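# Six arms hang a marquee roof on four posts

## Task

Put the marquee's roof onto its four posts so that each post's spike passes through one corner ring and that ring sits fully down on it, while the centre of the roof sags freely. Then open the grippers and pull the arms away. The roof must stay hung without any robot supporting it, and every other object on the table must stay where it was, neither shifted, leaning nor knocked over.

## Robot and tools

SETUP. Six identical i2rt Big YAM arms (arm1 to arm6) are mounted on the tabletop. Each has six joints, a two-finger gripper and a wrist camera that, with joints 1 and 6 at zero and the hand level and pointing forward, rides above the hand looking toward the fingertips. Reach is about 1.0 m from the joint-1 axis. Approximate base positions in the scene frame (metres) and facing (degrees counter-clockwise from +x): arm1 (+0.29, +0.65, +0.72) facing -102; arm2 (-0.22, +0.65, +0.72) facing -85; arm3 (-0.31, -0.65, +0.72) facing +99; arm4 (+0.24, -0.65, +0.72) facing +83; arm5 (-0.70, -0.07, +0.72) facing +8; arm6 (+0.70, +0.08, +0.72) facing +166. Two fixed room cameras exist: cam_high and cam_low.

FRAME. One shared scene frame: origin on the floor, +z up, so the tabletop is near z=0.72. The hand point lies between the fingertips; its z axis runs along the fingers and the fingers open along its y axis. Wrist camera poses are derived from reported joint angles, so joint errors inflate their error.

execute_actions. Argument "actions" is a list holding exactly one action or none. The action is an object keyed by robot name ("arm1".."arm6"); each robot takes a "joints" object of absolute joint targets (not offsets), by name: joint1_rad, joint2_rad, joint3_rad, joint4_rad, joint5_rad, joint6_rad in radians, and gripper_m in metres (fingertip gap). Include only the joints you want to command; every robot listed starts at once and may finish at different times. Ranges and done-tolerances: joint1_rad -2.879..2.879 ±0.045 (base yaw, positive is counter-clockwise seen from above, 0 points along the base's facing); joint2_rad 0..3.141 ±0.14 (shoulder, 0 is upper arm roughly level pointing back, increasing raises it then brings it forward); joint3_rad 0..3.019 ±0.09 (elbow, 0 folded, increasing opens); joint4_rad -1.692..1.57 ±0.055 (wrist pitch, positive tips fingers up); joint5_rad -1.57..1.57 ±0.03 (sideways wrist swing, positive toward the arm's right); joint6_rad -2.094..2.094 ±0.035 (wrist roll, positive is clockwise viewed from behind the hand); gripper_m 0..0.093 ±0.003. Grip force tops out around 50-62 N per pad. Optional "cameras" lists which images to return (arm1_cam_wrist..arm6_cam_wrist, cam_high, cam_low, or "all"); omitted or null gives all, [] gives none. Any unknown key, camera name or out-of-range number rejects the whole call and nothing moves. An empty actions list just reports state and images.

wait: {"seconds": 0-10}. Commands nothing; the scene keeps running and you get state and images back.

zoom_image: {"camera": name, "region": [x0, y0, x1, y1]} in pixels of that camera's most recent full image, top-left origin, at most 504x504. Wrist images are 504x504 fisheye; room images are 672x504.

finished_scene: {"scene": n}. Closes the current scene permanently after the last command is held; the reply says whether the goal was met and may introduce a new scene with its own task. Replying without any tool call ends everything.

READING RESULTS. joint_positions gives current angles. joint_status tells how each commanded motion ended: reached; "off_target" (stalled short, may still be pushing); "contact_stop" or "time_out" (target dropped, joint holds where it stopped, though a timed-out joint may keep a nearby target and keep pushing, listed under on_its_own); "not_followed" after a "joint command not followed" line with a cause, meaning a self/inter-arm collision check refused that arm's targets (its gripper command still runs, and the refused targets may be retried on later actions). on_its_own covers what this call did not command; "held at" is the target a joint holds, not its position. MOTOR HOT warns at 85 °C; at 100 °C an OVER-TEMPERATURE FAULT drops that whole arm and its joints report "limit_stop_at_motor_heat" until you resend targets. If a result reports a stop, later calls in the same reply are skipped.

CAUTIONS. Joints omitted from an action may still be driving toward older targets. Tiny changes near the current angle may not move a joint. Joints move at different speeds, so the hand can sweep wide between postures. The arms do not halt on contact and can push hard; to relieve a pushing joint, command its reported position. Holding loads heats motors, even while you are deliberating, since the robots hold the last command during that time. Arms pressing hard against each other ends the run, and the collision check ignores fingers, gripper housings and wrist cameras and can react late. Avoid dropping, slamming or knocking things; sending any rigid object out of the work area fails the task. Loose objects may occasionally be nudged by outside disturbances.

Each tool is called after "Request:" in YAML: its name, and indented under it one key for each argument.

## Session

Request:
execute_actions:
  actions: []

Scene clock: 0.00 s.
Motor temperatures (°C, as the motors report them): arm1=[22 19 21 19 22 22] | arm2=[20 19 19 22 20 19] | arm3=[22 21 20 19 20 20] | arm4=[22 21 21 22 22 20] | arm5=[21 20 20 20 19 21] | arm6=[22 20 22 21 20 20]
arm1.joint_positions: joint1_rad=+0.264 joint2_rad=+0.432 joint3_rad=+0.533 joint4_rad=-1.253 joint5_rad=+0.213 joint6_rad=-0.402 gripper_m=+0.094
arm1.joint_status: not commanded
arm1.hand: x=+0.2565 y=+0.4640 z=+0.9194 quat_wxyz=(-0.026, -0.549, -0.803, +0.230) (m; scene frame)
arm2.joint_positions: joint1_rad=-0.352 joint2_rad=+0.512 joint3_rad=+0.413 joint4_rad=-0.985 joint5_rad=-0.240 joint6_rad=+0.294 gripper_m=+0.095
arm2.joint_status: not commanded
arm2.hand: x=-0.2420 y=+0.4279 z=+0.9422 quat_wxyz=(-0.246, -0.835, -0.486, +0.081) (m; scene frame)
arm3.joint_positions: joint1_rad=+0.117 joint2_rad=+0.347 joint3_rad=+0.645 joint4_rad=-1.415 joint5_rad=+0.294 joint6_rad=+0.501 gripper_m=+0.095
arm3.joint_status: not commanded
arm3.hand: x=-0.3086 y=-0.4820 z=+0.9899 quat_wxyz=(-0.213, +0.585, -0.768, -0.149) (m; scene frame)
arm4.joint_positions: joint1_rad=-0.191 joint2_rad=+0.487 joint3_rad=+0.472 joint4_rad=-1.117 joint5_rad=-0.151 joint6_rad=-0.555 gripper_m=+0.095
arm4.joint_status: not commanded
arm4.hand: x=+0.2775 y=-0.4458 z=+0.9428 quat_wxyz=(-0.175, +0.779, -0.586, -0.141) (m; scene frame)
arm5.joint_positions: joint1_rad=+0.398 joint2_rad=+0.405 joint3_rad=+0.607 joint4_rad=-1.312 joint5_rad=+0.098 joint6_rad=+0.257 gripper_m=+0.094
arm5.joint_status: not commanded
arm5.hand: x=-0.5304 y=+0.0022 z=+0.9565 quat_wxyz=(-0.230, +0.105, -0.967, -0.040) (m; scene frame)
arm6.joint_positions: joint1_rad=-0.315 joint2_rad=+0.484 joint3_rad=+0.447 joint4_rad=-1.035 joint5_rad=-0.313 joint6_rad=-0.186 gripper_m=+0.094
arm6.joint_status: not commanded
arm6.hand: x=+0.4894 y=+0.1440 z=+0.9213 quat_wxyz=(+0.054, +0.950, -0.130, -0.280) (m; scene frame)
pictures: arm1_cam_wrist, arm2_cam_wrist, arm3_cam_wrist, arm4_cam_wrist, arm5_cam_wrist, arm6_cam_wrist, cam_high, cam_low
Images, in order (width x height): arm1_cam_wrist 504x504, arm2_cam_wrist 504x504, arm3_cam_wrist 504x504, arm4_cam_wrist 504x504, arm5_cam_wrist 504x504, arm6_cam_wrist 504x504, cam_high 672x504, cam_low 672x504.

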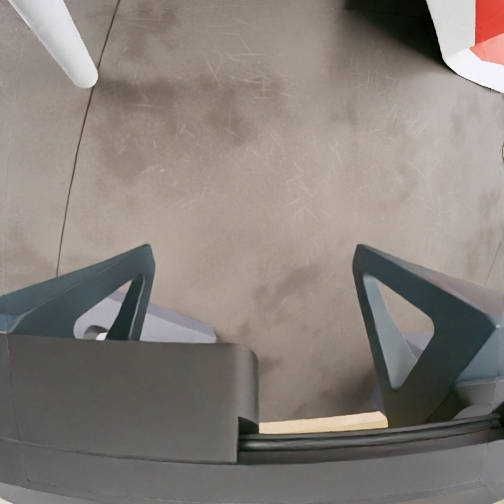

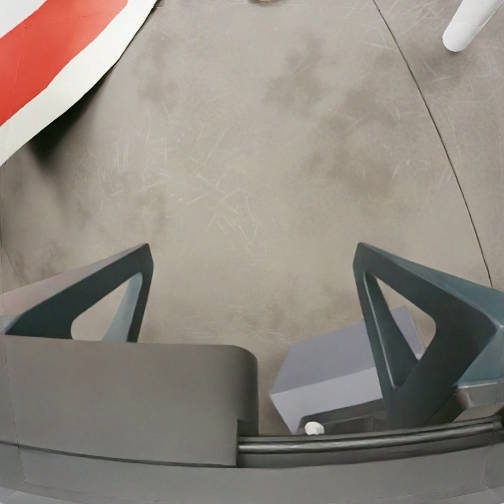

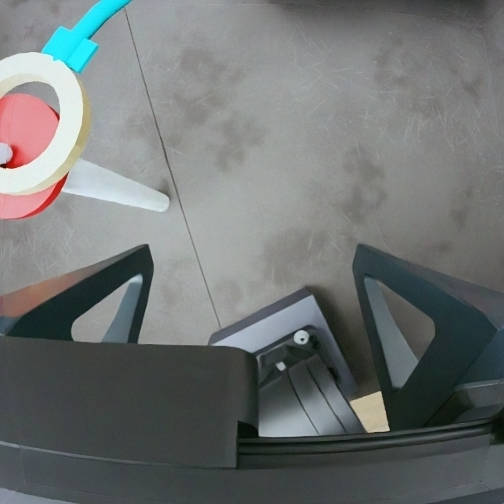

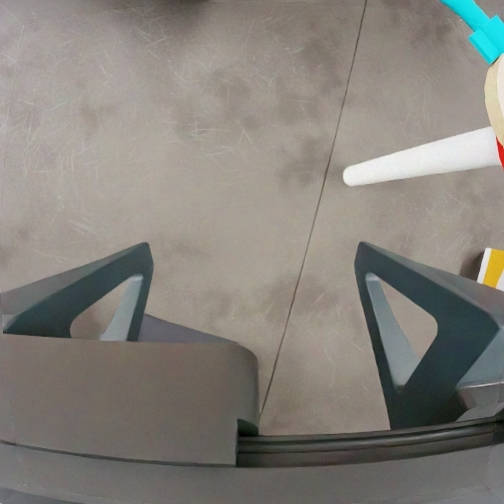

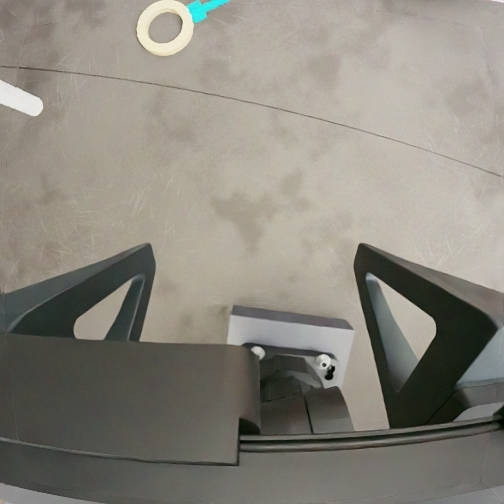

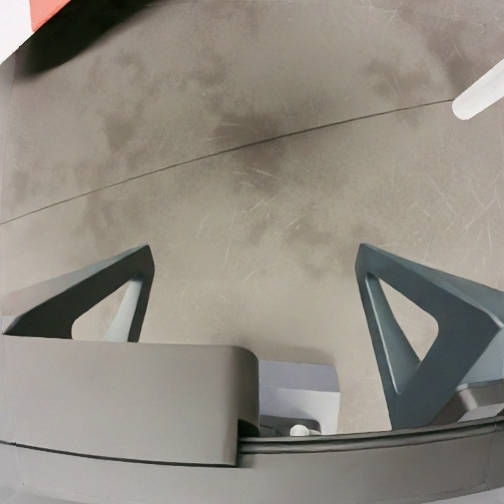

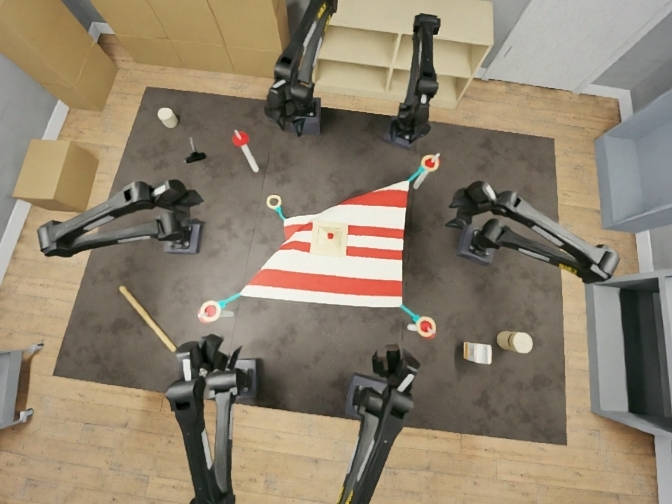

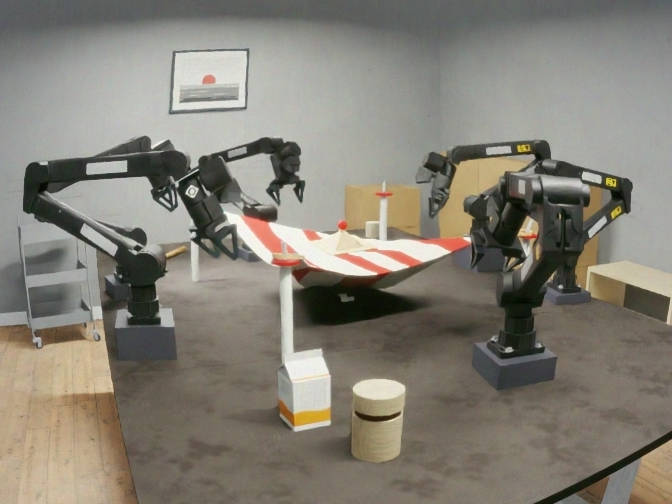

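Request:
zoom_image:
  camera: "cam_high"
  region: [160, 100, 480, 350]

Request:
zoom_image:
  camera: "cam_low"
  region: [180, 160, 560, 360]

Region (160, 100, 480, 350) of cam_high's 672x504 image, scaled by 1.575, with more detail than that image has; it fills the top 394 rows of this view, and the rest is white.

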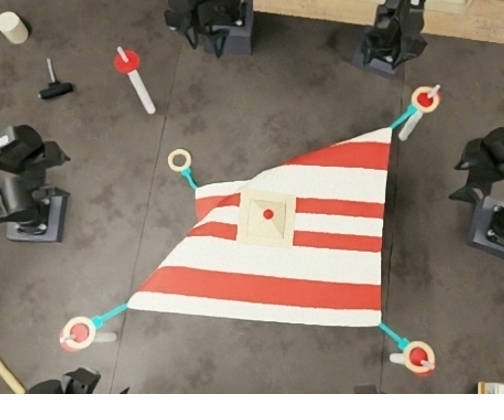

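Region (180, 160, 560, 360) of cam_low's 672x504 image, scaled by 1.326, with more detail than that image has; it fills the top 265 rows of this view, and the rest is white.

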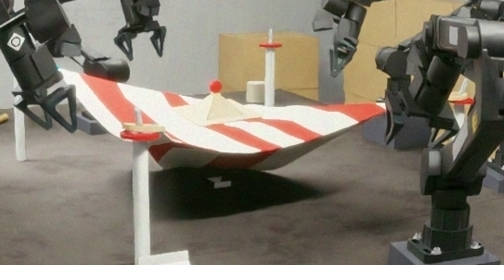

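Request:
execute_actions:
  actions:
    - {"arm5":{"joints":{"joint1_rad":0.444,"joint2_rad":1.3,"joint3_rad":1.0,"joint4_rad":-1.27,"joint5_rad":0,"joint6_rad":0}},"arm2":{"joints":{"joint1_rad":0.5,"joint2_rad":0.9,"joint3_rad":0.9,"joint4_rad":-1.57,"joint5_rad":0,"joint6_rad":0}}}
  cameras: ["arm5_cam_wrist","cam_high"]

Scene clock: 32.17 s.
Motor temperatures (°C, as the motors report them): arm1=[22 19 28 20 22 22] | arm2=[20 19 22 22 20 19] | arm3=[22 21 24 19 20 20] | arm4=[22 21 27 22 22 20] | arm5=[21 20 27 20 19 21] | arm6=[22 20 29 21 20 20]
arm1.joint_positions: joint1_rad=+0.264 joint2_rad=+0.432 joint3_rad=+0.533 joint4_rad=-1.253 joint5_rad=+0.213 joint6_rad=-0.402 gripper_m=+0.094
arm1.joint_status: not commanded
arm1.hand: x=+0.2565 y=+0.4640 z=+0.9194 quat_wxyz=(-0.026, -0.549, -0.803, +0.230) (m; scene frame)
arm2.joint_positions: joint1_rad=+0.498 joint2_rad=+0.902 joint3_rad=+0.855 joint4_rad=-1.562 joint5_rad=-0.003 joint6_rad=+0.008 gripper_m=+0.095
arm2.joint_status: all done
arm2.hand: x=-0.1060 y=+0.4677 z=+1.0249 quat_wxyz=(+0.019, -0.484, -0.874, -0.017) (m; scene frame)
arm3.joint_positions: joint1_rad=+0.117 joint2_rad=+0.347 joint3_rad=+0.645 joint4_rad=-1.415 joint5_rad=+0.294 joint6_rad=+0.501 gripper_m=+0.095
arm3.joint_status: not commanded
arm3.hand: x=-0.3086 y=-0.4820 z=+0.9899 quat_wxyz=(-0.213, +0.585, -0.768, -0.149) (m; scene frame)
arm4.joint_positions: joint1_rad=-0.191 joint2_rad=+0.487 joint3_rad=+0.472 joint4_rad=-1.117 joint5_rad=-0.151 joint6_rad=-0.555 gripper_m=+0.095
arm4.joint_status: not commanded
arm4.hand: x=+0.2775 y=-0.4458 z=+0.9428 quat_wxyz=(-0.175, +0.779, -0.586, -0.141) (m; scene frame)
arm5.joint_positions: joint1_rad=+0.440 joint2_rad=+1.288 joint3_rad=+0.982 joint4_rad=-1.272 joint5_rad=+0.004 joint6_rad=+0.010 gripper_m=+0.094
arm5.joint_status: all done
arm5.hand: x=-0.4046 y=+0.1052 z=+0.9094 quat_wxyz=(+0.003, +0.261, -0.965, +0.003) (m; scene frame)
arm6.joint_positions: joint1_rad=-0.315 joint2_rad=+0.484 joint3_rad=+0.447 joint4_rad=-1.035 joint5_rad=-0.313 joint6_rad=-0.186 gripper_m=+0.094
arm6.joint_status: not commanded
arm6.hand: x=+0.4894 y=+0.1440 z=+0.9213 quat_wxyz=(+0.054, +0.950, -0.130, -0.280) (m; scene frame)
pictures: arm5_cam_wrist, cam_high
camera_calibration (this result's frames):
arm5_cam_wrist: T_world_to_cam=[[0.504674, -0.863088, 0.0195551, 0.276736], [-0.698896, -0.395159, 0.59615, -0.776636], [-0.506803, -0.314528, -0.802635, 0.685288], [0, 0, 0, 1]] pos_world=[-0.335144, 0.147495, 1.00762]
Images, in order (width x height): arm5_cam_wrist 504x504, cam_high 672x504.

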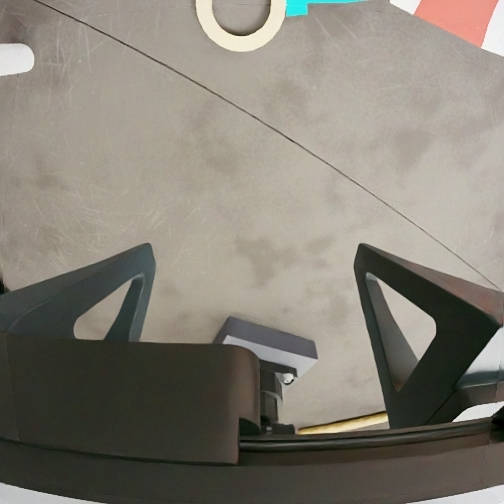

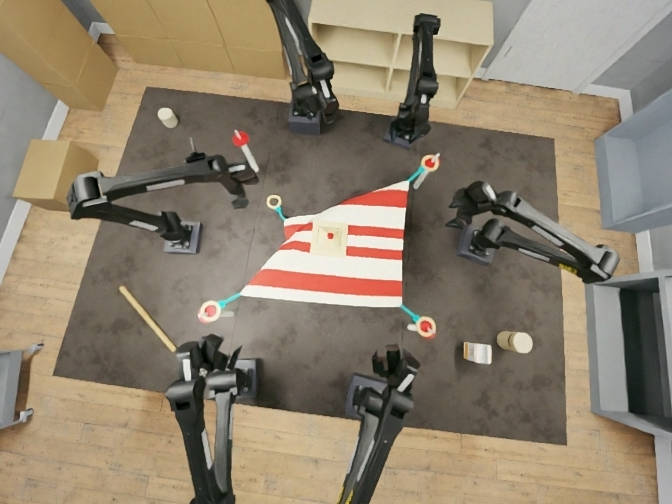

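Request:
execute_actions:
  actions:
    - {"arm5":{"joints":{"joint1_rad":0.47,"joint2_rad":1.64,"joint3_rad":1.04,"joint4_rad":-0.97,"joint6_rad":1.57}}}
  cameras: ["arm5_cam_wrist","cam_high"]

Scene clock: 52.97 s.
Motor temperatures (°C, as the motors report them): arm1=[22 19 29 20 22 22] | arm2=[20 19 23 22 20 19] | arm3=[22 21 25 19 20 20] | arm4=[22 21 28 22 22 20] | arm5=[21 20 28 20 19 21] | arm6=[22 20 30 21 20 20]
arm1.joint_positions: joint1_rad=+0.264 joint2_rad=+0.432 joint3_rad=+0.533 joint4_rad=-1.253 joint5_rad=+0.213 joint6_rad=-0.402 gripper_m=+0.094
arm1.joint_status: not commanded
arm1.hand: x=+0.2565 y=+0.4640 z=+0.9194 quat_wxyz=(-0.026, -0.549, -0.803, +0.230) (m; scene frame)
arm2.joint_positions: joint1_rad=+0.498 joint2_rad=+0.902 joint3_rad=+0.855 joint4_rad=-1.562 joint5_rad=-0.003 joint6_rad=+0.008 gripper_m=+0.095
arm2.joint_status: not commanded
arm2.hand: x=-0.1060 y=+0.4677 z=+1.0249 quat_wxyz=(+0.019, -0.484, -0.874, -0.017) (m; scene frame)
arm3.joint_positions: joint1_rad=+0.117 joint2_rad=+0.347 joint3_rad=+0.645 joint4_rad=-1.415 joint5_rad=+0.294 joint6_rad=+0.501 gripper_m=+0.095
arm3.joint_status: not commanded
arm3.hand: x=-0.3086 y=-0.4820 z=+0.9899 quat_wxyz=(-0.213, +0.585, -0.768, -0.149) (m; scene frame)
arm4.joint_positions: joint1_rad=-0.191 joint2_rad=+0.487 joint3_rad=+0.472 joint4_rad=-1.117 joint5_rad=-0.151 joint6_rad=-0.555 gripper_m=+0.095
arm4.joint_status: not commanded
arm4.hand: x=+0.2775 y=-0.4458 z=+0.9428 quat_wxyz=(-0.175, +0.779, -0.586, -0.141) (m; scene frame)
arm5.joint_positions: joint1_rad=+0.467 joint2_rad=+1.637 joint3_rad=+1.016 joint4_rad=-0.979 joint5_rad=+0.003 joint6_rad=+1.560 gripper_m=+0.094
arm5.joint_status: all done
arm5.hand: x=-0.3466 y=+0.1529 z=+0.7929 quat_wxyz=(+0.006, -0.477, -0.879, +0.014) (m; scene frame)
arm6.joint_positions: joint1_rad=-0.315 joint2_rad=+0.484 joint3_rad=+0.447 joint4_rad=-1.035 joint5_rad=-0.313 joint6_rad=-0.186 gripper_m=+0.094
arm6.joint_status: not commanded
arm6.hand: x=+0.4894 y=+0.1440 z=+0.9213 quat_wxyz=(+0.054, +0.950, -0.130, -0.280) (m; scene frame)
pictures: arm5_cam_wrist, cam_high
camera_calibration (this result's frames):
arm5_cam_wrist: T_world_to_cam=[[-0.837716, -0.544235, 0.0451702, -0.243443], [-0.417991, 0.692223, 0.588312, -0.710516], [-0.351448, 0.473958, -0.807371, 0.573132], [0, 0, 0, 1]] pos_world=[-0.299499, 0.0877045, 0.891732]
Images, in order (width x height): arm5_cam_wrist 504x504, cam_high 672x504.

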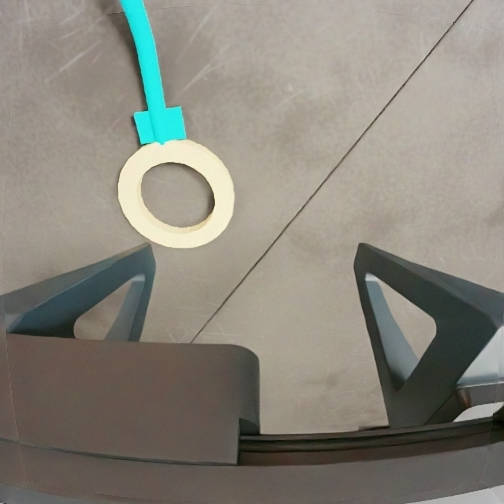

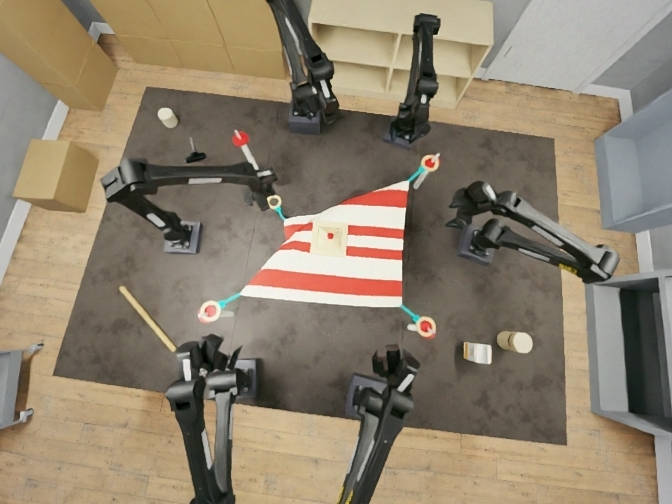

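Request:
execute_actions:
  actions:
    - {"arm5":{"joints":{"joint1_rad":0.455,"joint2_rad":1.77,"joint3_rad":1.13,"joint4_rad":-0.91}}}
  cameras: ["arm5_cam_wrist"]

Scene clock: 73.63 s.
Motor temperatures (°C, as the motors report them): arm1=[22 19 30 20 22 22] | arm2=[20 19 24 22 20 19] | arm3=[22 21 26 19 20 20] | arm4=[22 21 29 22 22 20] | arm5=[21 21 27 20 19 21] | arm6=[22 20 31 21 20 20]
arm1.joint_positions: joint1_rad=+0.264 joint2_rad=+0.432 joint3_rad=+0.533 joint4_rad=-1.253 joint5_rad=+0.213 joint6_rad=-0.402 gripper_m=+0.094
arm1.joint_status: not commanded
arm1.hand: x=+0.2565 y=+0.4640 z=+0.9194 quat_wxyz=(-0.026, -0.549, -0.803, +0.230) (m; scene frame)
arm2.joint_positions: joint1_rad=+0.498 joint2_rad=+0.902 joint3_rad=+0.855 joint4_rad=-1.562 joint5_rad=-0.003 joint6_rad=+0.008 gripper_m=+0.095
arm2.joint_status: not commanded
arm2.hand: x=-0.1060 y=+0.4677 z=+1.0249 quat_wxyz=(+0.019, -0.484, -0.874, -0.017) (m; scene frame)
arm3.joint_positions: joint1_rad=+0.117 joint2_rad=+0.347 joint3_rad=+0.645 joint4_rad=-1.415 joint5_rad=+0.294 joint6_rad=+0.501 gripper_m=+0.095
arm3.joint_status: not commanded
arm3.hand: x=-0.3086 y=-0.4820 z=+0.9899 quat_wxyz=(-0.213, +0.585, -0.768, -0.149) (m; scene frame)
arm4.joint_positions: joint1_rad=-0.191 joint2_rad=+0.487 joint3_rad=+0.472 joint4_rad=-1.117 joint5_rad=-0.151 joint6_rad=-0.555 gripper_m=+0.095
arm4.joint_status: not commanded
arm4.hand: x=+0.2775 y=-0.4458 z=+0.9428 quat_wxyz=(-0.175, +0.779, -0.586, -0.141) (m; scene frame)
arm5.joint_positions: joint1_rad=+0.462 joint2_rad=+1.746 joint3_rad=+1.109 joint4_rad=-0.914 joint5_rad=+0.003 joint6_rad=+1.561 gripper_m=+0.094
arm5.joint_status: all done
arm5.hand: x=-0.3041 y=+0.1770 z=+0.7759 quat_wxyz=(-0.007, -0.480, -0.877, -0.008) (m; scene frame)
arm6.joint_positions: joint1_rad=-0.315 joint2_rad=+0.484 joint3_rad=+0.447 joint4_rad=-1.035 joint5_rad=-0.313 joint6_rad=-0.186 gripper_m=+0.094
arm6.joint_status: not commanded
arm6.hand: x=+0.4894 y=+0.1440 z=+0.9213 quat_wxyz=(+0.054, +0.950, -0.130, -0.280) (m; scene frame)
pictures: arm5_cam_wrist
camera_calibration (this result's frames):
arm5_cam_wrist: T_world_to_cam=[[-0.842087, -0.539318, -0.00516921, -0.157121], [-0.438606, 0.679195, 0.588488, -0.703482], [-0.313871, 0.497825, -0.808489, 0.571047], [0, 0, 0, 1]] pos_world=[-0.261626, 0.108782, 0.874864]
Images, in order (width x height): arm5_cam_wrist 504x504.

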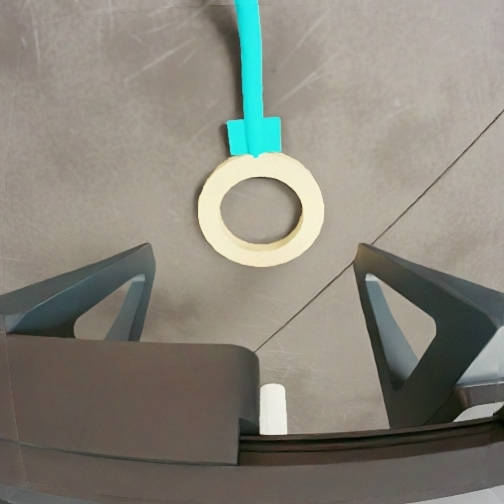

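Request:
execute_actions:
  actions:
    - {"arm5":{"joints":{"joint1_rad":0.44,"joint2_rad":1.825,"joint3_rad":1.07,"joint4_rad":-0.82}}}
  cameras: ["arm5_cam_wrist"]

Scene clock: 86.37 s.
Motor temperatures (°C, as the motors report them): arm1=[22 19 30 20 22 22] | arm2=[20 19 24 22 20 19] | arm3=[22 21 26 19 20 20] | arm4=[22 21 29 22 22 20] | arm5=[21 21 27 20 19 21] | arm6=[22 20 32 21 20 20]
arm1.joint_positions: joint1_rad=+0.264 joint2_rad=+0.432 joint3_rad=+0.533 joint4_rad=-1.253 joint5_rad=+0.213 joint6_rad=-0.402 gripper_m=+0.094
arm1.joint_status: not commanded
arm1.hand: x=+0.2565 y=+0.4640 z=+0.9194 quat_wxyz=(-0.026, -0.549, -0.803, +0.230) (m; scene frame)
arm2.joint_positions: joint1_rad=+0.498 joint2_rad=+0.902 joint3_rad=+0.855 joint4_rad=-1.562 joint5_rad=-0.003 joint6_rad=+0.008 gripper_m=+0.095
arm2.joint_status: not commanded
arm2.hand: x=-0.1060 y=+0.4677 z=+1.0249 quat_wxyz=(+0.019, -0.484, -0.874, -0.017) (m; scene frame)
arm3.joint_positions: joint1_rad=+0.117 joint2_rad=+0.347 joint3_rad=+0.645 joint4_rad=-1.415 joint5_rad=+0.294 joint6_rad=+0.501 gripper_m=+0.095
arm3.joint_status: not commanded
arm3.hand: x=-0.3086 y=-0.4820 z=+0.9899 quat_wxyz=(-0.213, +0.585, -0.768, -0.149) (m; scene frame)
arm4.joint_positions: joint1_rad=-0.191 joint2_rad=+0.487 joint3_rad=+0.472 joint4_rad=-1.117 joint5_rad=-0.151 joint6_rad=-0.555 gripper_m=+0.095
arm4.joint_status: not commanded
arm4.hand: x=+0.2775 y=-0.4458 z=+0.9428 quat_wxyz=(-0.175, +0.779, -0.586, -0.141) (m; scene frame)
arm5.joint_positions: joint1_rad=+0.444 joint2_rad=+1.801 joint3_rad=+1.072 joint4_rad=-0.830 joint5_rad=+0.003 joint6_rad=+1.561 gripper_m=+0.094
arm5.joint_status: all done
arm5.hand: x=-0.3037 y=+0.1675 z=+0.7408 quat_wxyz=(-0.005, -0.488, -0.873, -0.005) (m; scene frame)
arm6.joint_positions: joint1_rad=-0.315 joint2_rad=+0.484 joint3_rad=+0.447 joint4_rad=-1.035 joint5_rad=-0.313 joint6_rad=-0.186 gripper_m=+0.094
arm6.joint_status: not commanded
arm6.hand: x=+0.4894 y=+0.1440 z=+0.9213 quat_wxyz=(+0.054, +0.950, -0.130, -0.280) (m; scene frame)
pictures: arm5_cam_wrist
camera_calibration (this result's frames):
arm5_cam_wrist: T_world_to_cam=[[-0.851627, -0.524139, 0.00322593, -0.173692], [-0.422121, 0.689489, 0.588574, -0.672961], [-0.310719, 0.499883, -0.808437, 0.548101], [0, 0, 0, 1]] pos_world=[-0.261687, 0.0989742, 0.839753]
Images, in order (width x height): arm5_cam_wrist 504x504.

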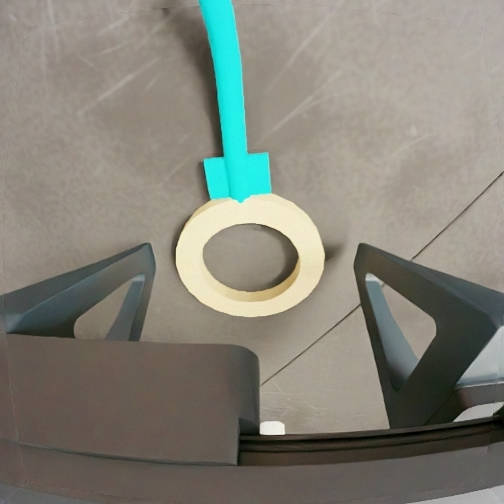

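Request:
execute_actions:
  actions:
    - {"arm5":{"joints":{"joint1_rad":0.455,"joint2_rad":1.86,"joint4_rad":-0.8}}}
  cameras: ["arm5_cam_wrist"]

Request:
execute_actions:
  actions:
    - {"arm5":{"joints":{"gripper_m":0.04}}}
  cameras: ["arm5_cam_wrist"]

Scene clock: 97.50 s.
Motor temperatures (°C, as the motors report them): arm1=[22 19 30 20 22 22] | arm2=[20 19 24 22 20 19] | arm3=[22 21 27 19 20 20] | arm4=[22 21 30 22 22 20] | arm5=[21 21 26 20 19 21] | arm6=[22 20 32 21 20 20]
arm1.joint_positions: joint1_rad=+0.264 joint2_rad=+0.432 joint3_rad=+0.533 joint4_rad=-1.253 joint5_rad=+0.213 joint6_rad=-0.402 gripper_m=+0.094
arm1.joint_status: not commanded
arm1.hand: x=+0.2565 y=+0.4640 z=+0.9194 quat_wxyz=(-0.026, -0.549, -0.803, +0.230) (m; scene frame)
arm2.joint_positions: joint1_rad=+0.498 joint2_rad=+0.902 joint3_rad=+0.855 joint4_rad=-1.562 joint5_rad=-0.003 joint6_rad=+0.008 gripper_m=+0.095
arm2.joint_status: not commanded
arm2.hand: x=-0.1060 y=+0.4677 z=+1.0249 quat_wxyz=(+0.019, -0.484, -0.874, -0.017) (m; scene frame)
arm3.joint_positions: joint1_rad=+0.117 joint2_rad=+0.347 joint3_rad=+0.645 joint4_rad=-1.415 joint5_rad=+0.294 joint6_rad=+0.501 gripper_m=+0.095
arm3.joint_status: not commanded
arm3.hand: x=-0.3086 y=-0.4820 z=+0.9899 quat_wxyz=(-0.213, +0.585, -0.768, -0.149) (m; scene frame)
arm4.joint_positions: joint1_rad=-0.191 joint2_rad=+0.487 joint3_rad=+0.472 joint4_rad=-1.117 joint5_rad=-0.151 joint6_rad=-0.555 gripper_m=+0.095
arm4.joint_status: not commanded
arm4.hand: x=+0.2775 y=-0.4458 z=+0.9428 quat_wxyz=(-0.175, +0.779, -0.586, -0.141) (m; scene frame)
arm5.joint_positions: joint1_rad=+0.448 joint2_rad=+1.821 joint3_rad=+1.072 joint4_rad=-0.809 joint5_rad=+0.003 joint6_rad=+1.562 gripper_m=+0.094
arm5.joint_status: all done
arm5.hand: x=-0.3029 y=+0.1703 z=+0.7321 quat_wxyz=(-0.005, -0.486, -0.874, -0.005) (m; scene frame)
arm6.joint_positions: joint1_rad=-0.315 joint2_rad=+0.484 joint3_rad=+0.447 joint4_rad=-1.035 joint5_rad=-0.313 joint6_rad=-0.186 gripper_m=+0.094
arm6.joint_status: not commanded
arm6.hand: x=+0.4894 y=+0.1440 z=+0.9213 quat_wxyz=(+0.054, +0.950, -0.130, -0.280) (m; scene frame)
pictures: arm5_cam_wrist
camera_calibration (this result's frames):
arm5_cam_wrist: T_world_to_cam=[[-0.84962, -0.52739, 0.00245746, -0.169851], [-0.42502, 0.687445, 0.588878, -0.670215], [-0.312258, 0.499278, -0.808218, 0.539382], [0, 0, 0, 1]] pos_world=[-0.260737, 0.101857, 0.831031]
Images, in order (width x height): arm5_cam_wrist 504x504.

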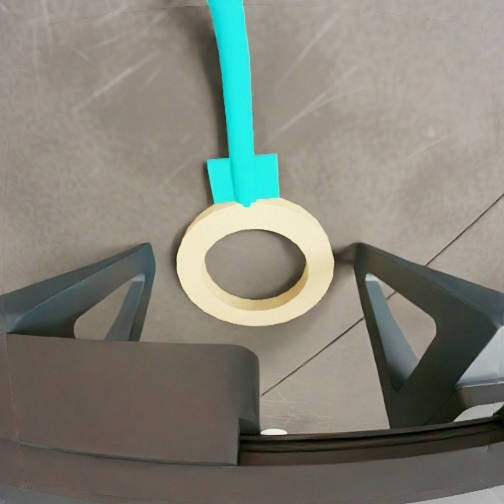

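Scene clock: 98.10 s.
Motor temperatures (°C, as the motors report them): arm1=[22 19 30 20 22 22] | arm2=[20 19 24 22 20 19] | arm3=[22 21 27 19 20 20] | arm4=[22 21 30 22 22 20] | arm5=[21 21 26 20 19 21] | arm6=[22 20 32 21 20 20]
arm1.joint_positions: joint1_rad=+0.264 joint2_rad=+0.432 joint3_rad=+0.533 joint4_rad=-1.253 joint5_rad=+0.213 joint6_rad=-0.402 gripper_m=+0.094
arm1.joint_status: not commanded
arm1.hand: x=+0.2565 y=+0.4640 z=+0.9194 quat_wxyz=(-0.026, -0.549, -0.803, +0.230) (m; scene frame)
arm2.joint_positions: joint1_rad=+0.498 joint2_rad=+0.902 joint3_rad=+0.855 joint4_rad=-1.562 joint5_rad=-0.003 joint6_rad=+0.008 gripper_m=+0.095
arm2.joint_status: not commanded
arm2.hand: x=-0.1060 y=+0.4677 z=+1.0249 quat_wxyz=(+0.019, -0.484, -0.874, -0.017) (m; scene frame)
arm3.joint_positions: joint1_rad=+0.117 joint2_rad=+0.347 joint3_rad=+0.645 joint4_rad=-1.415 joint5_rad=+0.294 joint6_rad=+0.501 gripper_m=+0.095
arm3.joint_status: not commanded
arm3.hand: x=-0.3086 y=-0.4820 z=+0.9899 quat_wxyz=(-0.213, +0.585, -0.768, -0.149) (m; scene frame)
arm4.joint_positions: joint1_rad=-0.191 joint2_rad=+0.487 joint3_rad=+0.472 joint4_rad=-1.117 joint5_rad=-0.151 joint6_rad=-0.555 gripper_m=+0.095
arm4.joint_status: not commanded
arm4.hand: x=+0.2775 y=-0.4458 z=+0.9428 quat_wxyz=(-0.175, +0.779, -0.586, -0.141) (m; scene frame)
arm5.joint_positions: joint1_rad=+0.448 joint2_rad=+1.821 joint3_rad=+1.072 joint4_rad=-0.809 joint5_rad=+0.003 joint6_rad=+1.562 gripper_m=+0.067
arm5.joint_status: gripper_m off_target (ended at +0.067, target +0.040)
arm5.hand: x=-0.3029 y=+0.1703 z=+0.7321 quat_wxyz=(-0.005, -0.486, -0.874, -0.005) (m; scene frame)
arm6.joint_positions: joint1_rad=-0.315 joint2_rad=+0.484 joint3_rad=+0.447 joint4_rad=-1.035 joint5_rad=-0.313 joint6_rad=-0.186 gripper_m=+0.094
arm6.joint_status: not commanded
arm6.hand: x=+0.4894 y=+0.1440 z=+0.9213 quat_wxyz=(+0.054, +0.950, -0.130, -0.280) (m; scene frame)
pictures: arm5_cam_wrist
camera_calibration (this result's frames):
arm5_cam_wrist: T_world_to_cam=[[-0.84962, -0.527391, 0.00207601, -0.169478], [-0.425211, 0.687329, 0.588876, -0.670252], [-0.311994, 0.499438, -0.808221, 0.539439], [0, 0, 0, 1]] pos_world=[-0.260689, 0.101886, 0.831033]
Images, in order (width x height): arm5_cam_wrist 504x504.

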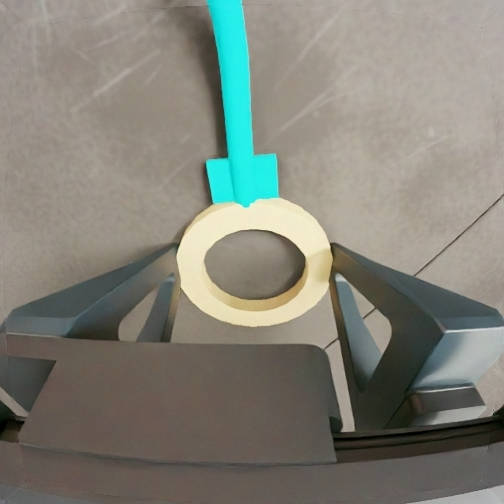

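Request:
execute_actions:
  actions:
    - {"arm5":{"joints":{"joint1_rad":0.6,"joint2_rad":1.61,"joint3_rad":1.66,"joint4_rad":-1.58}}}
  cameras: ["arm5_cam_wrist","cam_high","cam_low"]

Scene clock: 117.03 s.
Motor temperatures (°C, as the motors report them): arm1=[22 19 31 20 22 22] | arm2=[20 19 24 22 20 19] | arm3=[22 21 27 19 20 20] | arm4=[22 21 30 22 22 20] | arm5=[21 22 26 20 19 21] | arm6=[22 20 33 21 20 20]
arm1.joint_positions: joint1_rad=+0.264 joint2_rad=+0.432 joint3_rad=+0.533 joint4_rad=-1.253 joint5_rad=+0.213 joint6_rad=-0.402 gripper_m=+0.094
arm1.joint_status: not commanded
arm1.hand: x=+0.2565 y=+0.4640 z=+0.9194 quat_wxyz=(-0.026, -0.549, -0.803, +0.230) (m; scene frame)
arm2.joint_positions: joint1_rad=+0.498 joint2_rad=+0.902 joint3_rad=+0.855 joint4_rad=-1.562 joint5_rad=-0.003 joint6_rad=+0.008 gripper_m=+0.095
arm2.joint_status: not commanded
arm2.hand: x=-0.1060 y=+0.4677 z=+1.0249 quat_wxyz=(+0.019, -0.484, -0.874, -0.017) (m; scene frame)
arm3.joint_positions: joint1_rad=+0.117 joint2_rad=+0.347 joint3_rad=+0.645 joint4_rad=-1.415 joint5_rad=+0.294 joint6_rad=+0.501 gripper_m=+0.095
arm3.joint_status: not commanded
arm3.hand: x=-0.3086 y=-0.4820 z=+0.9899 quat_wxyz=(-0.213, +0.585, -0.768, -0.149) (m; scene frame)
arm4.joint_positions: joint1_rad=-0.191 joint2_rad=+0.487 joint3_rad=+0.472 joint4_rad=-1.117 joint5_rad=-0.151 joint6_rad=-0.555 gripper_m=+0.095
arm4.joint_status: not commanded
arm4.hand: x=+0.2775 y=-0.4458 z=+0.9428 quat_wxyz=(-0.175, +0.779, -0.586, -0.141) (m; scene frame)
arm5.joint_positions: joint1_rad=+0.602 joint2_rad=+1.575 joint3_rad=+1.634 joint4_rad=-1.570 joint5_rad=+0.001 joint6_rad=+1.562 gripper_m=+0.067
arm5.joint_status: all done
arm5.hand: x=-0.3272 y=+0.2435 z=+1.0434 quat_wxyz=(-0.013, -0.417, -0.908, -0.027) (m; scene frame)
arm6.joint_positions: joint1_rad=-0.315 joint2_rad=+0.484 joint3_rad=+0.447 joint4_rad=-1.035 joint5_rad=-0.313 joint6_rad=-0.186 gripper_m=+0.094
arm6.joint_status: not commanded
arm6.hand: x=+0.4894 y=+0.1440 z=+0.9213 quat_wxyz=(+0.054, +0.950, -0.130, -0.280) (m; scene frame)
pictures: arm5_cam_wrist, cam_high, cam_low
camera_calibration (this result's frames):
arm5_cam_wrist: T_world_to_cam=[[-0.75805, -0.650652, -0.0448655, -0.0432377], [-0.545838, 0.595275, 0.589668, -0.932091], [-0.356961, 0.471487, -0.806399, 0.737104], [0, 0, 0, 1]] pos_world=[-0.278429, 0.179183, 1.14208]
Images, in order (width x height): arm5_cam_wrist 504x504, cam_high 672x504, cam_low 672x504.

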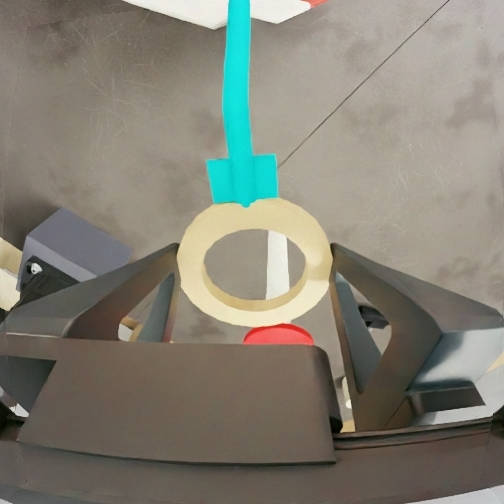

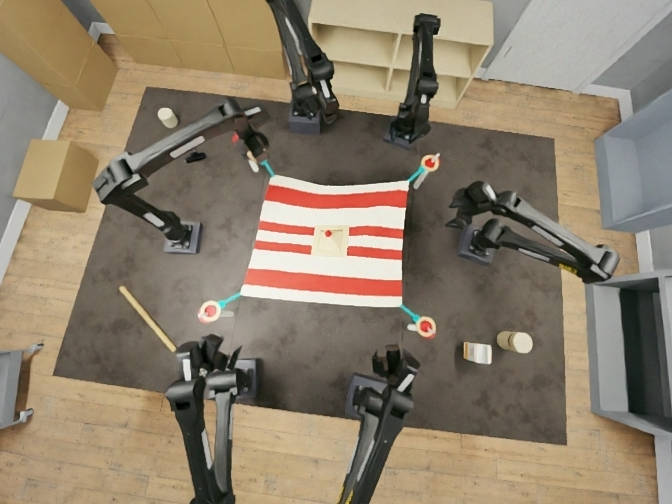

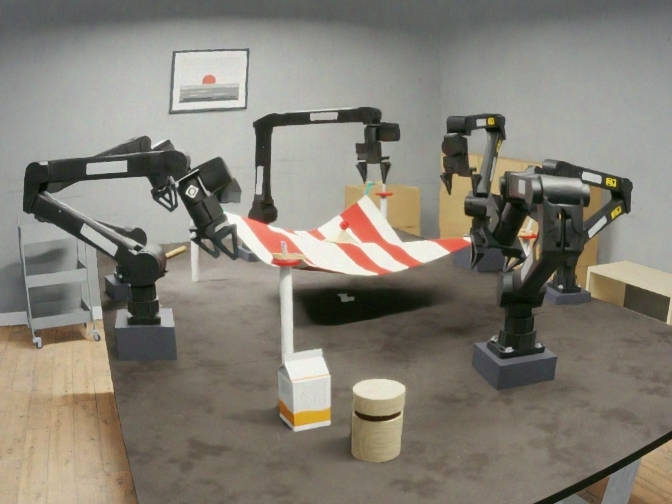

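Request:
execute_actions:
  actions:
    - {"arm5":{"joints":{"joint3_rad":1.74,"joint4_rad":-1.67,"joint1_rad":0.7}}}
  cameras: []

Request:
execute_actions:
  actions:
    - {"arm5":{"joints":{"joint1_rad":0.9}}}
  cameras: ["arm5_cam_wrist","cam_high","cam_low"]

Scene clock: 125.43 s.
Motor temperatures (°C, as the motors report them): arm1=[22 19 31 20 22 22] | arm2=[20 19 25 22 20 19] | arm3=[22 21 27 19 20 20] | arm4=[22 21 30 22 22 20] | arm5=[21 21 28 20 19 21] | arm6=[22 20 33 21 20 20]
arm1.joint_positions: joint1_rad=+0.264 joint2_rad=+0.432 joint3_rad=+0.533 joint4_rad=-1.253 joint5_rad=+0.213 joint6_rad=-0.402 gripper_m=+0.094
arm1.joint_status: not commanded
arm1.hand: x=+0.2565 y=+0.4640 z=+0.9194 quat_wxyz=(-0.026, -0.549, -0.803, +0.230) (m; scene frame)
arm2.joint_positions: joint1_rad=+0.498 joint2_rad=+0.902 joint3_rad=+0.855 joint4_rad=-1.562 joint5_rad=-0.003 joint6_rad=+0.008 gripper_m=+0.095
arm2.joint_status: not commanded
arm2.hand: x=-0.1060 y=+0.4677 z=+1.0249 quat_wxyz=(+0.019, -0.484, -0.874, -0.017) (m; scene frame)
arm3.joint_positions: joint1_rad=+0.117 joint2_rad=+0.347 joint3_rad=+0.645 joint4_rad=-1.415 joint5_rad=+0.294 joint6_rad=+0.501 gripper_m=+0.095
arm3.joint_status: not commanded
arm3.hand: x=-0.3086 y=-0.4820 z=+0.9899 quat_wxyz=(-0.213, +0.585, -0.768, -0.149) (m; scene frame)
arm4.joint_positions: joint1_rad=-0.191 joint2_rad=+0.487 joint3_rad=+0.472 joint4_rad=-1.117 joint5_rad=-0.151 joint6_rad=-0.555 gripper_m=+0.095
arm4.joint_status: not commanded
arm4.hand: x=+0.2775 y=-0.4458 z=+0.9428 quat_wxyz=(-0.175, +0.779, -0.586, -0.141) (m; scene frame)
arm5.joint_positions: joint1_rad=+0.704 joint2_rad=+1.583 joint3_rad=+1.702 joint4_rad=-1.661 joint5_rad=+0.001 joint6_rad=+1.562 gripper_m=+0.067
arm5.joint_status: all done
arm5.hand: x=-0.3658 y=+0.2751 z=+1.0652 quat_wxyz=(-0.006, -0.371, -0.929, -0.014) (m; scene frame)
arm6.joint_positions: joint1_rad=-0.315 joint2_rad=+0.484 joint3_rad=+0.447 joint4_rad=-1.035 joint5_rad=-0.313 joint6_rad=-0.186 gripper_m=+0.094
arm6.joint_status: not commanded
arm6.hand: x=+0.4894 y=+0.1440 z=+0.9213 quat_wxyz=(+0.054, +0.950, -0.130, -0.280) (m; scene frame)
pictures: none
No camera images: the call's "cameras" was empty. Leave "cameras" out to get every camera's image.

Scene clock: 126.57 s.
Motor temperatures (°C, as the motors report them): arm1=[22 19 31 20 22 22] | arm2=[20 19 25 22 20 19] | arm3=[22 21 27 19 20 20] | arm4=[22 21 30 22 22 20] | arm5=[21 22 28 20 19 21] | arm6=[22 20 33 21 20 20]
arm1.joint_positions: joint1_rad=+0.264 joint2_rad=+0.432 joint3_rad=+0.533 joint4_rad=-1.253 joint5_rad=+0.213 joint6_rad=-0.402 gripper_m=+0.094
arm1.joint_status: not commanded
arm1.hand: x=+0.2565 y=+0.4640 z=+0.9194 quat_wxyz=(-0.026, -0.549, -0.803, +0.230) (m; scene frame)
arm2.joint_positions: joint1_rad=+0.498 joint2_rad=+0.902 joint3_rad=+0.855 joint4_rad=-1.562 joint5_rad=-0.003 joint6_rad=+0.008 gripper_m=+0.095
arm2.joint_status: not commanded
arm2.hand: x=-0.1060 y=+0.4677 z=+1.0249 quat_wxyz=(+0.019, -0.484, -0.874, -0.017) (m; scene frame)
arm3.joint_positions: joint1_rad=+0.117 joint2_rad=+0.347 joint3_rad=+0.645 joint4_rad=-1.415 joint5_rad=+0.294 joint6_rad=+0.501 gripper_m=+0.095
arm3.joint_status: not commanded
arm3.hand: x=-0.3086 y=-0.4820 z=+0.9899 quat_wxyz=(-0.213, +0.585, -0.768, -0.149) (m; scene frame)
arm4.joint_positions: joint1_rad=-0.191 joint2_rad=+0.487 joint3_rad=+0.472 joint4_rad=-1.117 joint5_rad=-0.151 joint6_rad=-0.555 gripper_m=+0.095
arm4.joint_status: not commanded
arm4.hand: x=+0.2775 y=-0.4458 z=+0.9428 quat_wxyz=(-0.175, +0.779, -0.586, -0.141) (m; scene frame)
arm5.joint_positions: joint1_rad=+0.882 joint2_rad=+1.583 joint3_rad=+1.702 joint4_rad=-1.664 joint5_rad=+0.009 joint6_rad=+1.566 gripper_m=+0.067
arm5.joint_status: all done
arm5.hand: x=-0.4316 y=+0.3273 z=+1.0651 quat_wxyz=(-0.008, -0.288, -0.957, -0.011) (m; scene frame)
arm6.joint_positions: joint1_rad=-0.315 joint2_rad=+0.484 joint3_rad=+0.447 joint4_rad=-1.035 joint5_rad=-0.313 joint6_rad=-0.186 gripper_m=+0.094
arm6.joint_status: not commanded
arm6.hand: x=+0.4894 y=+0.1440 z=+0.9213 quat_wxyz=(+0.054, +0.950, -0.130, -0.280) (m; scene frame)
pictures: arm5_cam_wrist, cam_high, cam_low
camera_calibration (this result's frames):
arm5_cam_wrist: T_world_to_cam=[[-0.552226, -0.833634, -0.0100928, 0.0447688], [-0.680434, 0.44368, 0.583231, -1.05337], [-0.481723, 0.328942, -0.812244, 0.676894], [0, 0, 0, 1]] pos_world=[-0.36595, 0.28202, 1.16461]
Images, in order (width x height): arm5_cam_wrist 504x504, cam_high 672x504, cam_low 672x504.

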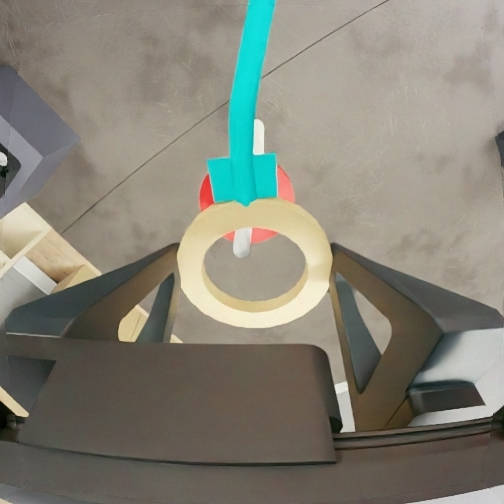

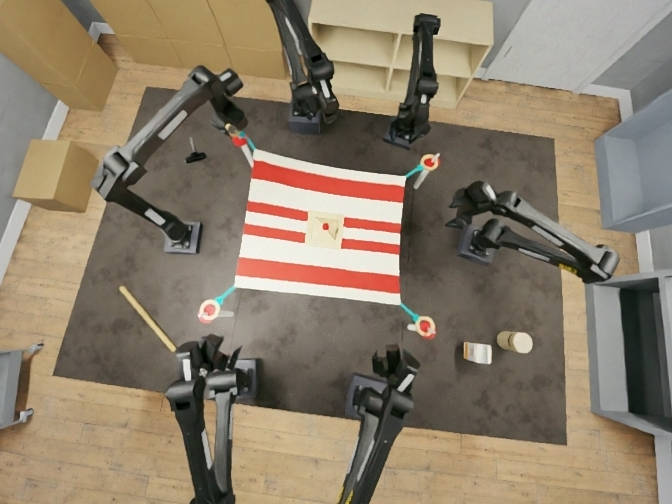

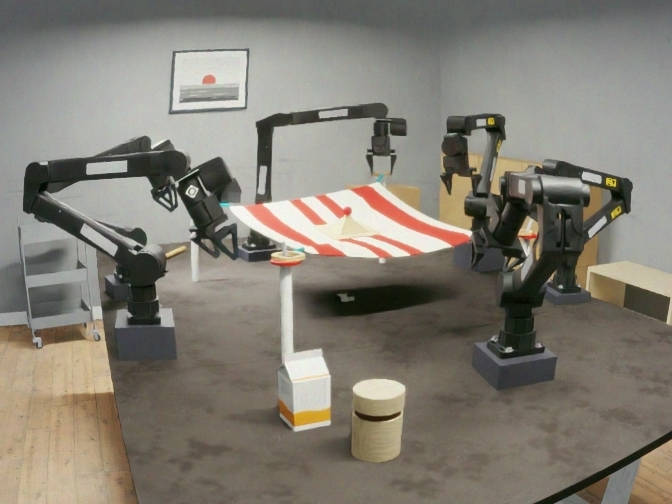

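Request:
execute_actions:
  actions:
    - {"arm5":{"joints":{"joint3_rad":1.63,"joint4_rad":-1.59}}}
  cameras: ["arm5_cam_wrist","cam_low"]

Scene clock: 136.07 s.
Motor temperatures (°C, as the motors report them): arm1=[22 19 31 20 22 22] | arm2=[20 19 25 22 20 19] | arm3=[22 21 27 19 20 20] | arm4=[22 21 31 22 22 20] | arm5=[21 22 30 20 19 21] | arm6=[22 20 33 21 20 20]
arm1.joint_positions: joint1_rad=+0.264 joint2_rad=+0.432 joint3_rad=+0.533 joint4_rad=-1.253 joint5_rad=+0.213 joint6_rad=-0.402 gripper_m=+0.094
arm1.joint_status: not commanded
arm1.hand: x=+0.2565 y=+0.4640 z=+0.9194 quat_wxyz=(-0.026, -0.549, -0.803, +0.230) (m; scene frame)
arm2.joint_positions: joint1_rad=+0.498 joint2_rad=+0.902 joint3_rad=+0.855 joint4_rad=-1.562 joint5_rad=-0.003 joint6_rad=+0.008 gripper_m=+0.095
arm2.joint_status: not commanded
arm2.hand: x=-0.1060 y=+0.4677 z=+1.0249 quat_wxyz=(+0.019, -0.484, -0.874, -0.017) (m; scene frame)
arm3.joint_positions: joint1_rad=+0.117 joint2_rad=+0.347 joint3_rad=+0.645 joint4_rad=-1.415 joint5_rad=+0.294 joint6_rad=+0.501 gripper_m=+0.095
arm3.joint_status: not commanded
arm3.hand: x=-0.3086 y=-0.4820 z=+0.9899 quat_wxyz=(-0.213, +0.585, -0.768, -0.149) (m; scene frame)
arm4.joint_positions: joint1_rad=-0.191 joint2_rad=+0.487 joint3_rad=+0.472 joint4_rad=-1.117 joint5_rad=-0.151 joint6_rad=-0.555 gripper_m=+0.095
arm4.joint_status: not commanded
arm4.hand: x=+0.2775 y=-0.4458 z=+0.9428 quat_wxyz=(-0.175, +0.779, -0.586, -0.141) (m; scene frame)
arm5.joint_positions: joint1_rad=+0.882 joint2_rad=+1.587 joint3_rad=+1.629 joint4_rad=-1.604 joint5_rad=+0.009 joint6_rad=+1.566 gripper_m=+0.067
arm5.joint_status: all done
arm5.hand: x=-0.4316 y=+0.3272 z=+1.0354 quat_wxyz=(-0.006, -0.288, -0.957, -0.003) (m; scene frame)
arm6.joint_positions: joint1_rad=-0.315 joint2_rad=+0.484 joint3_rad=+0.447 joint4_rad=-1.035 joint5_rad=-0.313 joint6_rad=-0.186 gripper_m=+0.094
arm6.joint_status: not commanded
arm6.hand: x=+0.4894 y=+0.1440 z=+0.9213 quat_wxyz=(+0.054, +0.950, -0.130, -0.280) (m; scene frame)
pictures: arm5_cam_wrist, cam_low
camera_calibration (this result's frames):
arm5_cam_wrist: T_world_to_cam=[[-0.552246, -0.833657, 0.00631027, 0.0274208], [-0.675108, 0.451633, 0.583316, -1.03643], [-0.489135, 0.317874, -0.812221, 0.65317], [0, 0, 0, 1]] pos_world=[-0.365071, 0.28332, 1.13491]
Images, in order (width x height): arm5_cam_wrist 504x504, cam_low 672x504.

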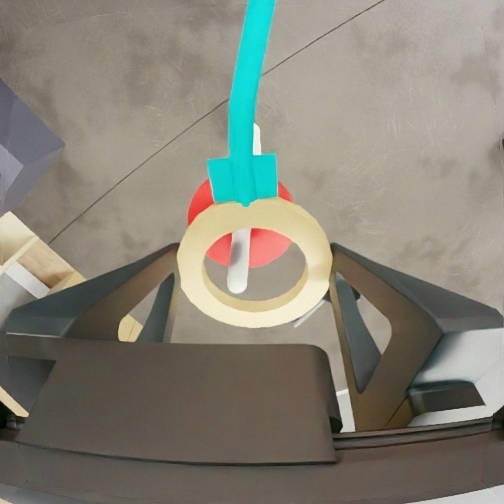

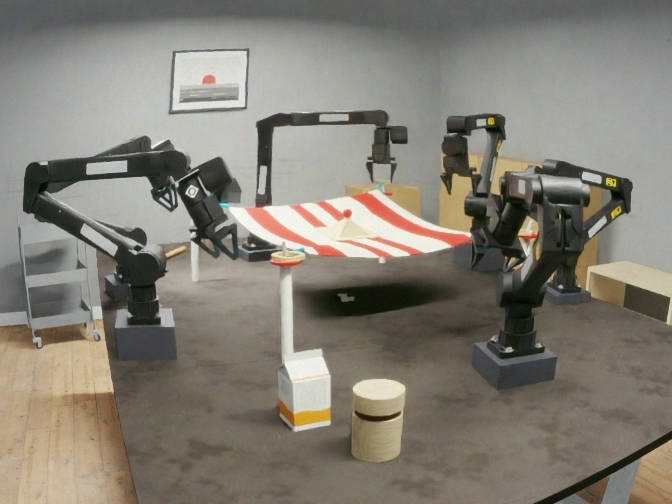

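Request:
execute_actions:
  actions:
    - {"arm5":{"joints":{"joint1_rad":0.92,"joint3_rad":1.55,"joint4_rad":-1.5}}}
  cameras: ["arm5_cam_wrist","cam_low"]

Scene clock: 140.70 s.
Motor temperatures (°C, as the motors report them): arm1=[22 19 31 20 22 22] | arm2=[20 19 25 22 20 19] | arm3=[22 21 27 19 20 20] | arm4=[22 21 31 22 22 20] | arm5=[21 22 29 20 19 21] | arm6=[22 20 34 21 20 20]
arm1.joint_positions: joint1_rad=+0.264 joint2_rad=+0.432 joint3_rad=+0.533 joint4_rad=-1.253 joint5_rad=+0.213 joint6_rad=-0.402 gripper_m=+0.094
arm1.joint_status: not commanded
arm1.hand: x=+0.2565 y=+0.4640 z=+0.9194 quat_wxyz=(-0.026, -0.549, -0.803, +0.230) (m; scene frame)
arm2.joint_positions: joint1_rad=+0.498 joint2_rad=+0.902 joint3_rad=+0.855 joint4_rad=-1.562 joint5_rad=-0.003 joint6_rad=+0.008 gripper_m=+0.095
arm2.joint_status: not commanded
arm2.hand: x=-0.1060 y=+0.4677 z=+1.0249 quat_wxyz=(+0.019, -0.484, -0.874, -0.017) (m; scene frame)
arm3.joint_positions: joint1_rad=+0.117 joint2_rad=+0.347 joint3_rad=+0.645 joint4_rad=-1.415 joint5_rad=+0.294 joint6_rad=+0.501 gripper_m=+0.095
arm3.joint_status: not commanded
arm3.hand: x=-0.3086 y=-0.4820 z=+0.9899 quat_wxyz=(-0.213, +0.585, -0.768, -0.149) (m; scene frame)
arm4.joint_positions: joint1_rad=-0.191 joint2_rad=+0.487 joint3_rad=+0.472 joint4_rad=-1.117 joint5_rad=-0.151 joint6_rad=-0.555 gripper_m=+0.095
arm4.joint_status: not commanded
arm4.hand: x=+0.2775 y=-0.4458 z=+0.9428 quat_wxyz=(-0.175, +0.779, -0.586, -0.141) (m; scene frame)
arm5.joint_positions: joint1_rad=+0.900 joint2_rad=+1.588 joint3_rad=+1.549 joint4_rad=-1.515 joint5_rad=+0.009 joint6_rad=+1.566 gripper_m=+0.067
arm5.joint_status: all done
arm5.hand: x=-0.4373 y=+0.3338 z=+1.0043 quat_wxyz=(-0.007, -0.280, -0.960, -0.007) (m; scene frame)
arm6.joint_positions: joint1_rad=-0.315 joint2_rad=+0.484 joint3_rad=+0.447 joint4_rad=-1.035 joint5_rad=-0.313 joint6_rad=-0.186 gripper_m=+0.094
arm6.joint_status: not commanded
arm6.hand: x=+0.4894 y=+0.1440 z=+0.9213 quat_wxyz=(+0.054, +0.950, -0.130, -0.280) (m; scene frame)
pictures: arm5_cam_wrist, cam_low
camera_calibration (this result's frames):
arm5_cam_wrist: T_world_to_cam=[[-0.537542, -0.843236, -0.00131436, 0.0472765], [-0.685348, 0.435983, 0.583282, -1.02438], [-0.491271, 0.314439, -0.812269, 0.623267], [0, 0, 0, 1]] pos_world=[-0.370447, 0.290496, 1.10382]
Images, in order (width x height): arm5_cam_wrist 504x504, cam_low 672x504.

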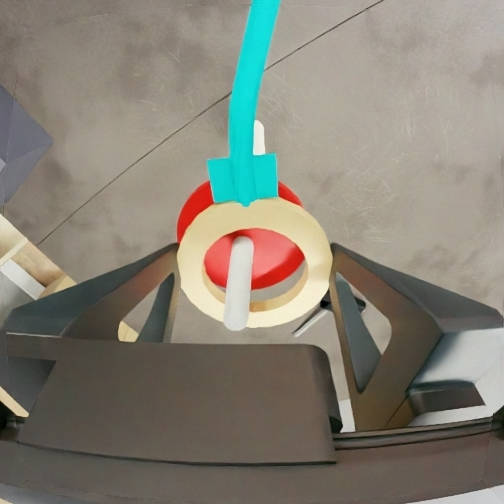

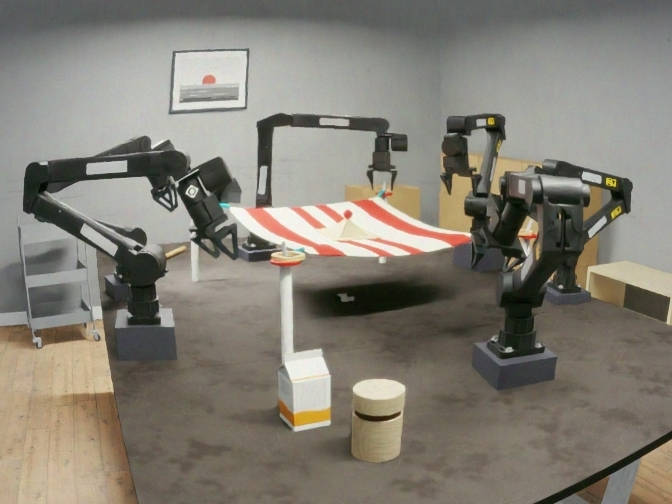

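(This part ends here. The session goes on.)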